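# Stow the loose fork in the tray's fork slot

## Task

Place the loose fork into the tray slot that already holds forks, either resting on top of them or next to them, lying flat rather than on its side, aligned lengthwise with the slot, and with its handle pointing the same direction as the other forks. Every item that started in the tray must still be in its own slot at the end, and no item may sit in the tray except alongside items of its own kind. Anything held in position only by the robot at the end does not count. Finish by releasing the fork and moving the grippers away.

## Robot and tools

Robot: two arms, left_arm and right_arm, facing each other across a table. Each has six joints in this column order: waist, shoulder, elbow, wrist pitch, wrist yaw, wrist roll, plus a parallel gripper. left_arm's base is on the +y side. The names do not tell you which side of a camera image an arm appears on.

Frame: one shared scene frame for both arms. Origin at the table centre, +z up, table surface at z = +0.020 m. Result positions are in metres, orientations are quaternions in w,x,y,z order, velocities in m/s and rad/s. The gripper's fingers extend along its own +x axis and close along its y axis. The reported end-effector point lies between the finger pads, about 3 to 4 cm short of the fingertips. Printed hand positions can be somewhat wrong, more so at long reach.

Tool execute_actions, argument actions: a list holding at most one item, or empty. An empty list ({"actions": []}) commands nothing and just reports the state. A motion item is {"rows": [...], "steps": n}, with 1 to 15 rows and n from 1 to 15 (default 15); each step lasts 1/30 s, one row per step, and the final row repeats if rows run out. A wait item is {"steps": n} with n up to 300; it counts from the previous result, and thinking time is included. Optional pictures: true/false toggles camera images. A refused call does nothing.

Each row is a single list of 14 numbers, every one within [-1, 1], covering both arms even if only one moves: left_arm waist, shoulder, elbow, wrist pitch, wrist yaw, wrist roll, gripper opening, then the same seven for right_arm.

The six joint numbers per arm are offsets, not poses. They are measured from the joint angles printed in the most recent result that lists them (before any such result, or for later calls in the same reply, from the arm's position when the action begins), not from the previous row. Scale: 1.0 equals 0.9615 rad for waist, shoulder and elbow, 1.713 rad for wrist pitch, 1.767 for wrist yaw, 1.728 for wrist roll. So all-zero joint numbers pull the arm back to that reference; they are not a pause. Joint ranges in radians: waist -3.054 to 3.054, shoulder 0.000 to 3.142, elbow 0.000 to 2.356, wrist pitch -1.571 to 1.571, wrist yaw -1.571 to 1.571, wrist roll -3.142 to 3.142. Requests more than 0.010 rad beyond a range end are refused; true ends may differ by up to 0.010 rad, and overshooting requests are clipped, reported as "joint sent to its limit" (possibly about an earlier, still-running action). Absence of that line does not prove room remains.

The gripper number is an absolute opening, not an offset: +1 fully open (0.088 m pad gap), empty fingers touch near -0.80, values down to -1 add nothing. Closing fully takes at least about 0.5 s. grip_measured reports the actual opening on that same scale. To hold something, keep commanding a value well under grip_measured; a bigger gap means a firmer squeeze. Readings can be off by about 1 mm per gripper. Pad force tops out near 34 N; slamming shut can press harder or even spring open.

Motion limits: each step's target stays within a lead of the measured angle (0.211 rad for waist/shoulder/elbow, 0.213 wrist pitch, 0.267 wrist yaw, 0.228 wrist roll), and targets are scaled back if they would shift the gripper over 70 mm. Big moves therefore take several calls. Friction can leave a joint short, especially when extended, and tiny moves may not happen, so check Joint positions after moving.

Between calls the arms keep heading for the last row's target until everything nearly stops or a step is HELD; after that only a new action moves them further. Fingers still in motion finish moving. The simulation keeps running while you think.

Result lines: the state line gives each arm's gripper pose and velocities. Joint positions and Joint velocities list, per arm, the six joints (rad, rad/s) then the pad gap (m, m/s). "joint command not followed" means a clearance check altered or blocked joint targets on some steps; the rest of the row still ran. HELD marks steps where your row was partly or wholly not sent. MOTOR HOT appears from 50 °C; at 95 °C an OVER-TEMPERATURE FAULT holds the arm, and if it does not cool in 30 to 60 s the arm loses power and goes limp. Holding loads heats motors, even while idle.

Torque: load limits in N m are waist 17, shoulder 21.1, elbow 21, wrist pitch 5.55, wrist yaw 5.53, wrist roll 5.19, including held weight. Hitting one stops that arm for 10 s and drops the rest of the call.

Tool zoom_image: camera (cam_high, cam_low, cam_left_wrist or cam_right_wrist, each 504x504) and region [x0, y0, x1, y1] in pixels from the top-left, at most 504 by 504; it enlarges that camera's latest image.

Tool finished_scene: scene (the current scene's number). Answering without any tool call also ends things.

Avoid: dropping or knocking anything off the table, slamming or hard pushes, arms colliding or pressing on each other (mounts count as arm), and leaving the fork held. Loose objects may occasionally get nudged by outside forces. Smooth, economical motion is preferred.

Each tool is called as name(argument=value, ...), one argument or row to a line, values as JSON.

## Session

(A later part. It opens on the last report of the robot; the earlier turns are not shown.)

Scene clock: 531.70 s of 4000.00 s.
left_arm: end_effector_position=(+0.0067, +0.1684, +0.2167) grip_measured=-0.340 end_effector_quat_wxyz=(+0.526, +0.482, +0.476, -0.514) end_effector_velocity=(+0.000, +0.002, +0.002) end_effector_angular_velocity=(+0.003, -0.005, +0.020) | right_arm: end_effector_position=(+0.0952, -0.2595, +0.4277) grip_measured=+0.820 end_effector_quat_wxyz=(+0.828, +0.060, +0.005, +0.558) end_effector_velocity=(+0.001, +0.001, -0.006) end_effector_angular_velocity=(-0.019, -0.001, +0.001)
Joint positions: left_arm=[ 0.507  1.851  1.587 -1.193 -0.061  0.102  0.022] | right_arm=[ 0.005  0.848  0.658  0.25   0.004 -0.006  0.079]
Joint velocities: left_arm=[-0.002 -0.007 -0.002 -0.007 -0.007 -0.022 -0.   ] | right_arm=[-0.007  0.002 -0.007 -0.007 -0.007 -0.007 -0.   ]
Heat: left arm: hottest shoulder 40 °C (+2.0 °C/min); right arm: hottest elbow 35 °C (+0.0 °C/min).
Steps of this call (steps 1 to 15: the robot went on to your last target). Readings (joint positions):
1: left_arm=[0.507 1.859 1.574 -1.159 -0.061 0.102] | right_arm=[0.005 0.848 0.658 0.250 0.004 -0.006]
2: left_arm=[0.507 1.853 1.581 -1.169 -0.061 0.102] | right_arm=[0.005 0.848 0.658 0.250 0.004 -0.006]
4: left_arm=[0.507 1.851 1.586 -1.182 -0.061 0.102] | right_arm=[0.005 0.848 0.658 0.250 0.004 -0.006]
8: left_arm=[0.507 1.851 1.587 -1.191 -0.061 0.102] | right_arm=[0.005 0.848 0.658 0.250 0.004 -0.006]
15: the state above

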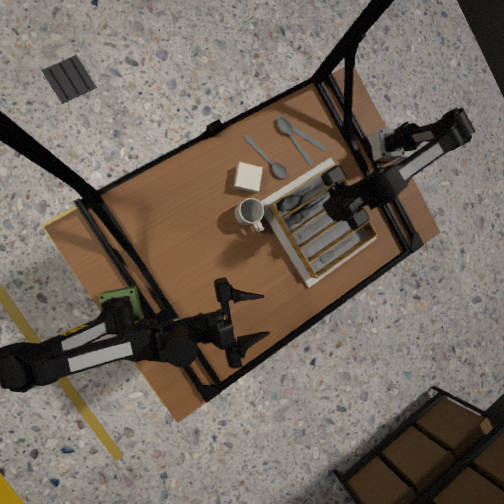

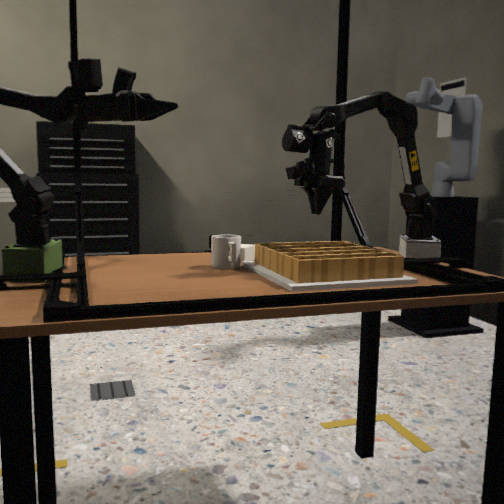

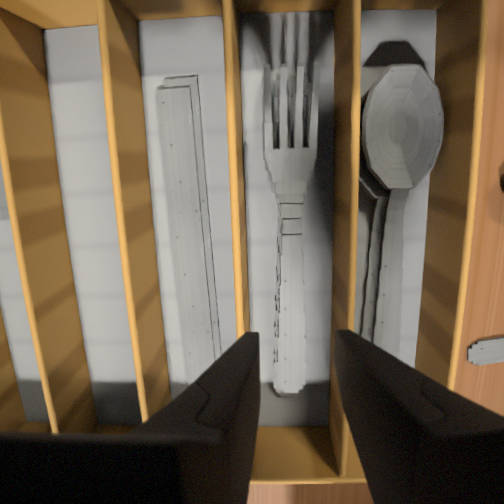

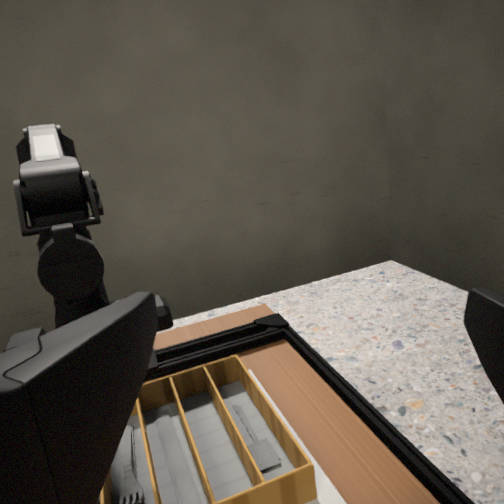

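execute_actions(
  actions=[
    {"rows": [
[0,-0.007,-0.004,0,0,0,-0.34, 0,0,0,0,0,0,0.82],
[0,-0.025,-0.015,0,0,0,-0.34, 0,0,0,0,0,0,0.82],
[0,-0.054,-0.031,0,0,0,-0.34, 0,0,0,0,0,0,0.82],
[0,-0.091,-0.053,0,0,0,-0.34, 0,0,0,0,0,0,0.82],
[0,-0.135,-0.078,0,0,0,-0.34, 0,0,0,0,0,0,0.82],
[0,-0.183,-0.106,0,0,0,-0.34, 0,0,0,0,0,0,0.82],
[0,-0.234,-0.135,0,0,0,-0.34, 0,0,0,0,0,0,0.82],
[0,-0.286,-0.165,0,0,0,-0.34, 0,0,0,0,0,0,0.82],
[0,-0.337,-0.194,0,0,0,-0.34, 0,0,0,0,0,0,0.82],
[0,-0.385,-0.222,0,0,0,-0.34, 0,0,0,0,0,0,0.82],
[0,-0.429,-0.247,0,0,0,-0.34, 0,0,0,0,0,0,0.82],
[0,-0.466,-0.269,0,0,0,-0.34, 0,0,0,0,0,0,0.82],
[0,-0.495,-0.285,0,0,0,-0.34, 0,0,0,0,0,0,0.82],
[0,-0.513,-0.296,0,0,0,-0.34, 0,0,0,0,0,0,0.82],
[0,-0.52,-0.30,0,0,0,-0.34, 0,0,0,0,0,0,0.82]
], "steps": 15},
  ],
  pictures=false,
)

execute_actions(
  actions=[
    {"steps": 20},
  ],
)

Scene clock: 545.90 s of 4000.00 s.
left_arm: end_effector_position=(+0.0028, +0.2438, +0.2891) grip_measured=-0.340 end_effector_quat_wxyz=(+0.582, +0.426, +0.416, -0.554) end_effector_velocity=(-0.011, +0.139, +0.089) end_effector_angular_velocity=(-0.358, -0.028, +0.021) | right_arm: end_effector_position=(+0.0952, -0.2596, +0.4278) grip_measured=+0.820 end_effector_quat_wxyz=(+0.828, +0.060, +0.005, +0.558) end_effector_velocity=(+0.003, -0.002, -0.002) end_effector_angular_velocity=(-0.012, -0.002, -0.024)
Joint positions: left_arm=[ 0.507  1.398  1.349 -1.195 -0.061  0.102  0.022] | right_arm=[ 0.005  0.848  0.658  0.25   0.004 -0.006  0.079]
Joint velocities: left_arm=[-0.002 -0.759 -0.379 -0.022  0.007 -0.007 -0.   ] | right_arm=[-0.002 -0.002 -0.002 -0.007  0.022 -0.007 -0.   ]
Heat: left arm: hottest shoulder 40 °C (+2.0 °C/min); right arm: hottest elbow 35 °C (+0.0 °C/min).
Steps of this call (steps 1 to 15: the robot went on to your last target; steps 16 to 90: nothing new was sent; then 10.70 s passed at rest; steps 91 to 105: all 15 steps of this action). Readings (joint positions):
91: left_arm=[0.507 1.851 1.588 -1.193 -0.061 0.102] | right_arm=[0.005 0.848 0.658 0.250 0.004 -0.006]
92: left_arm=[0.507 1.850 1.588 -1.193 -0.061 0.102] | right_arm=[0.005 0.848 0.658 0.250 0.004 -0.006]
94: left_arm=[0.507 1.832 1.576 -1.191 -0.061 0.102] | right_arm=[0.005 0.848 0.658 0.250 0.004 -0.006]
98: left_arm=[0.507 1.704 1.495 -1.191 -0.061 0.102] | right_arm=[0.005 0.848 0.658 0.250 0.004 -0.006]
105: the state above

Scene clock: 546.57 s of 4000.00 s.
left_arm: end_effector_position=(+0.0017, +0.2538, +0.2881) grip_measured=-0.340 end_effector_quat_wxyz=(+0.583, +0.425, +0.415, -0.554) end_effector_velocity=(+0.001, -0.001, +0.003) end_effector_angular_velocity=(-0.017, -0.007, +0.008) | right_arm: end_effector_position=(+0.0952, -0.2596, +0.4278) grip_measured=+0.820 end_effector_quat_wxyz=(+0.828, +0.060, +0.005, +0.558) end_effector_velocity=(-0.001, +0.000, -0.005) end_effector_angular_velocity=(-0.023, +0.001, +0.007)
Joint positions: left_arm=[ 0.507  1.358  1.311 -1.195 -0.061  0.102  0.022] | right_arm=[ 0.005  0.848  0.658  0.25   0.004 -0.006  0.079]
Joint velocities: left_arm=[-0.002 -0.007  0.002  0.007 -0.007 -0.007 -0.   ] | right_arm=[-0.002 -0.002 -0.002 -0.022 -0.007 -0.007 -0.   ]
Heat: left arm: hottest shoulder 40 °C (+2.0 °C/min); right arm: hottest elbow 35 °C (+0.0 °C/min).
Steps of this call (steps 1 to 20: the robot went on to your last target). Readings (joint positions):
1: left_arm=[0.507 1.378 1.339 -1.195 -0.061 0.102] | right_arm=[0.005 0.848 0.658 0.250 0.004 -0.006]
2: left_arm=[0.507 1.366 1.332 -1.195 -0.061 0.102] | right_arm=[0.005 0.848 0.658 0.250 0.004 -0.006]
4: left_arm=[0.507 1.358 1.323 -1.195 -0.061 0.102] | right_arm=[0.005 0.848 0.658 0.250 0.004 -0.006]
8: left_arm=[0.507 1.358 1.312 -1.195 -0.061 0.102] | right_arm=[0.005 0.848 0.658 0.250 0.004 -0.006]
20: the state above

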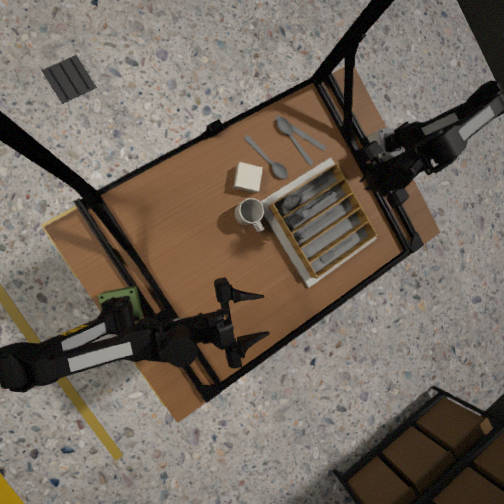

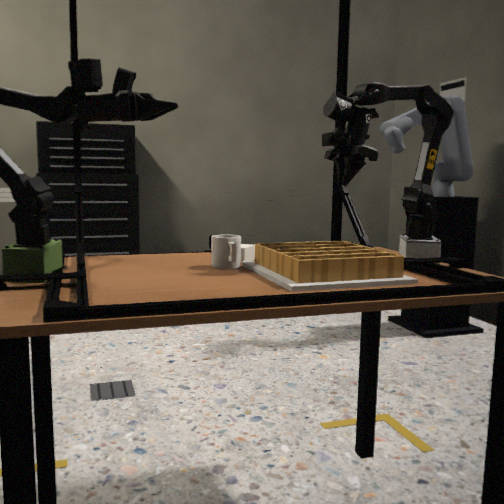

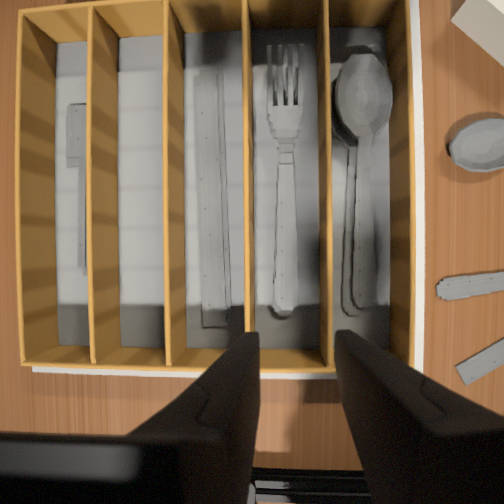

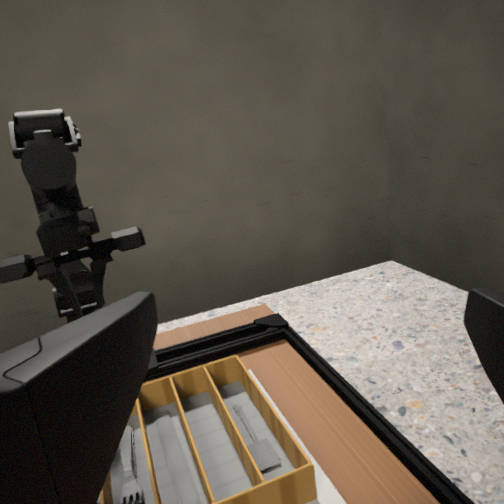

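The fork is lying flat on the other forks, along the slot with its handle the same way round, and the arm is clear. I'm ending scene 1.

finished_scene(
  scene=1,
)

The scene is finished: the task was done.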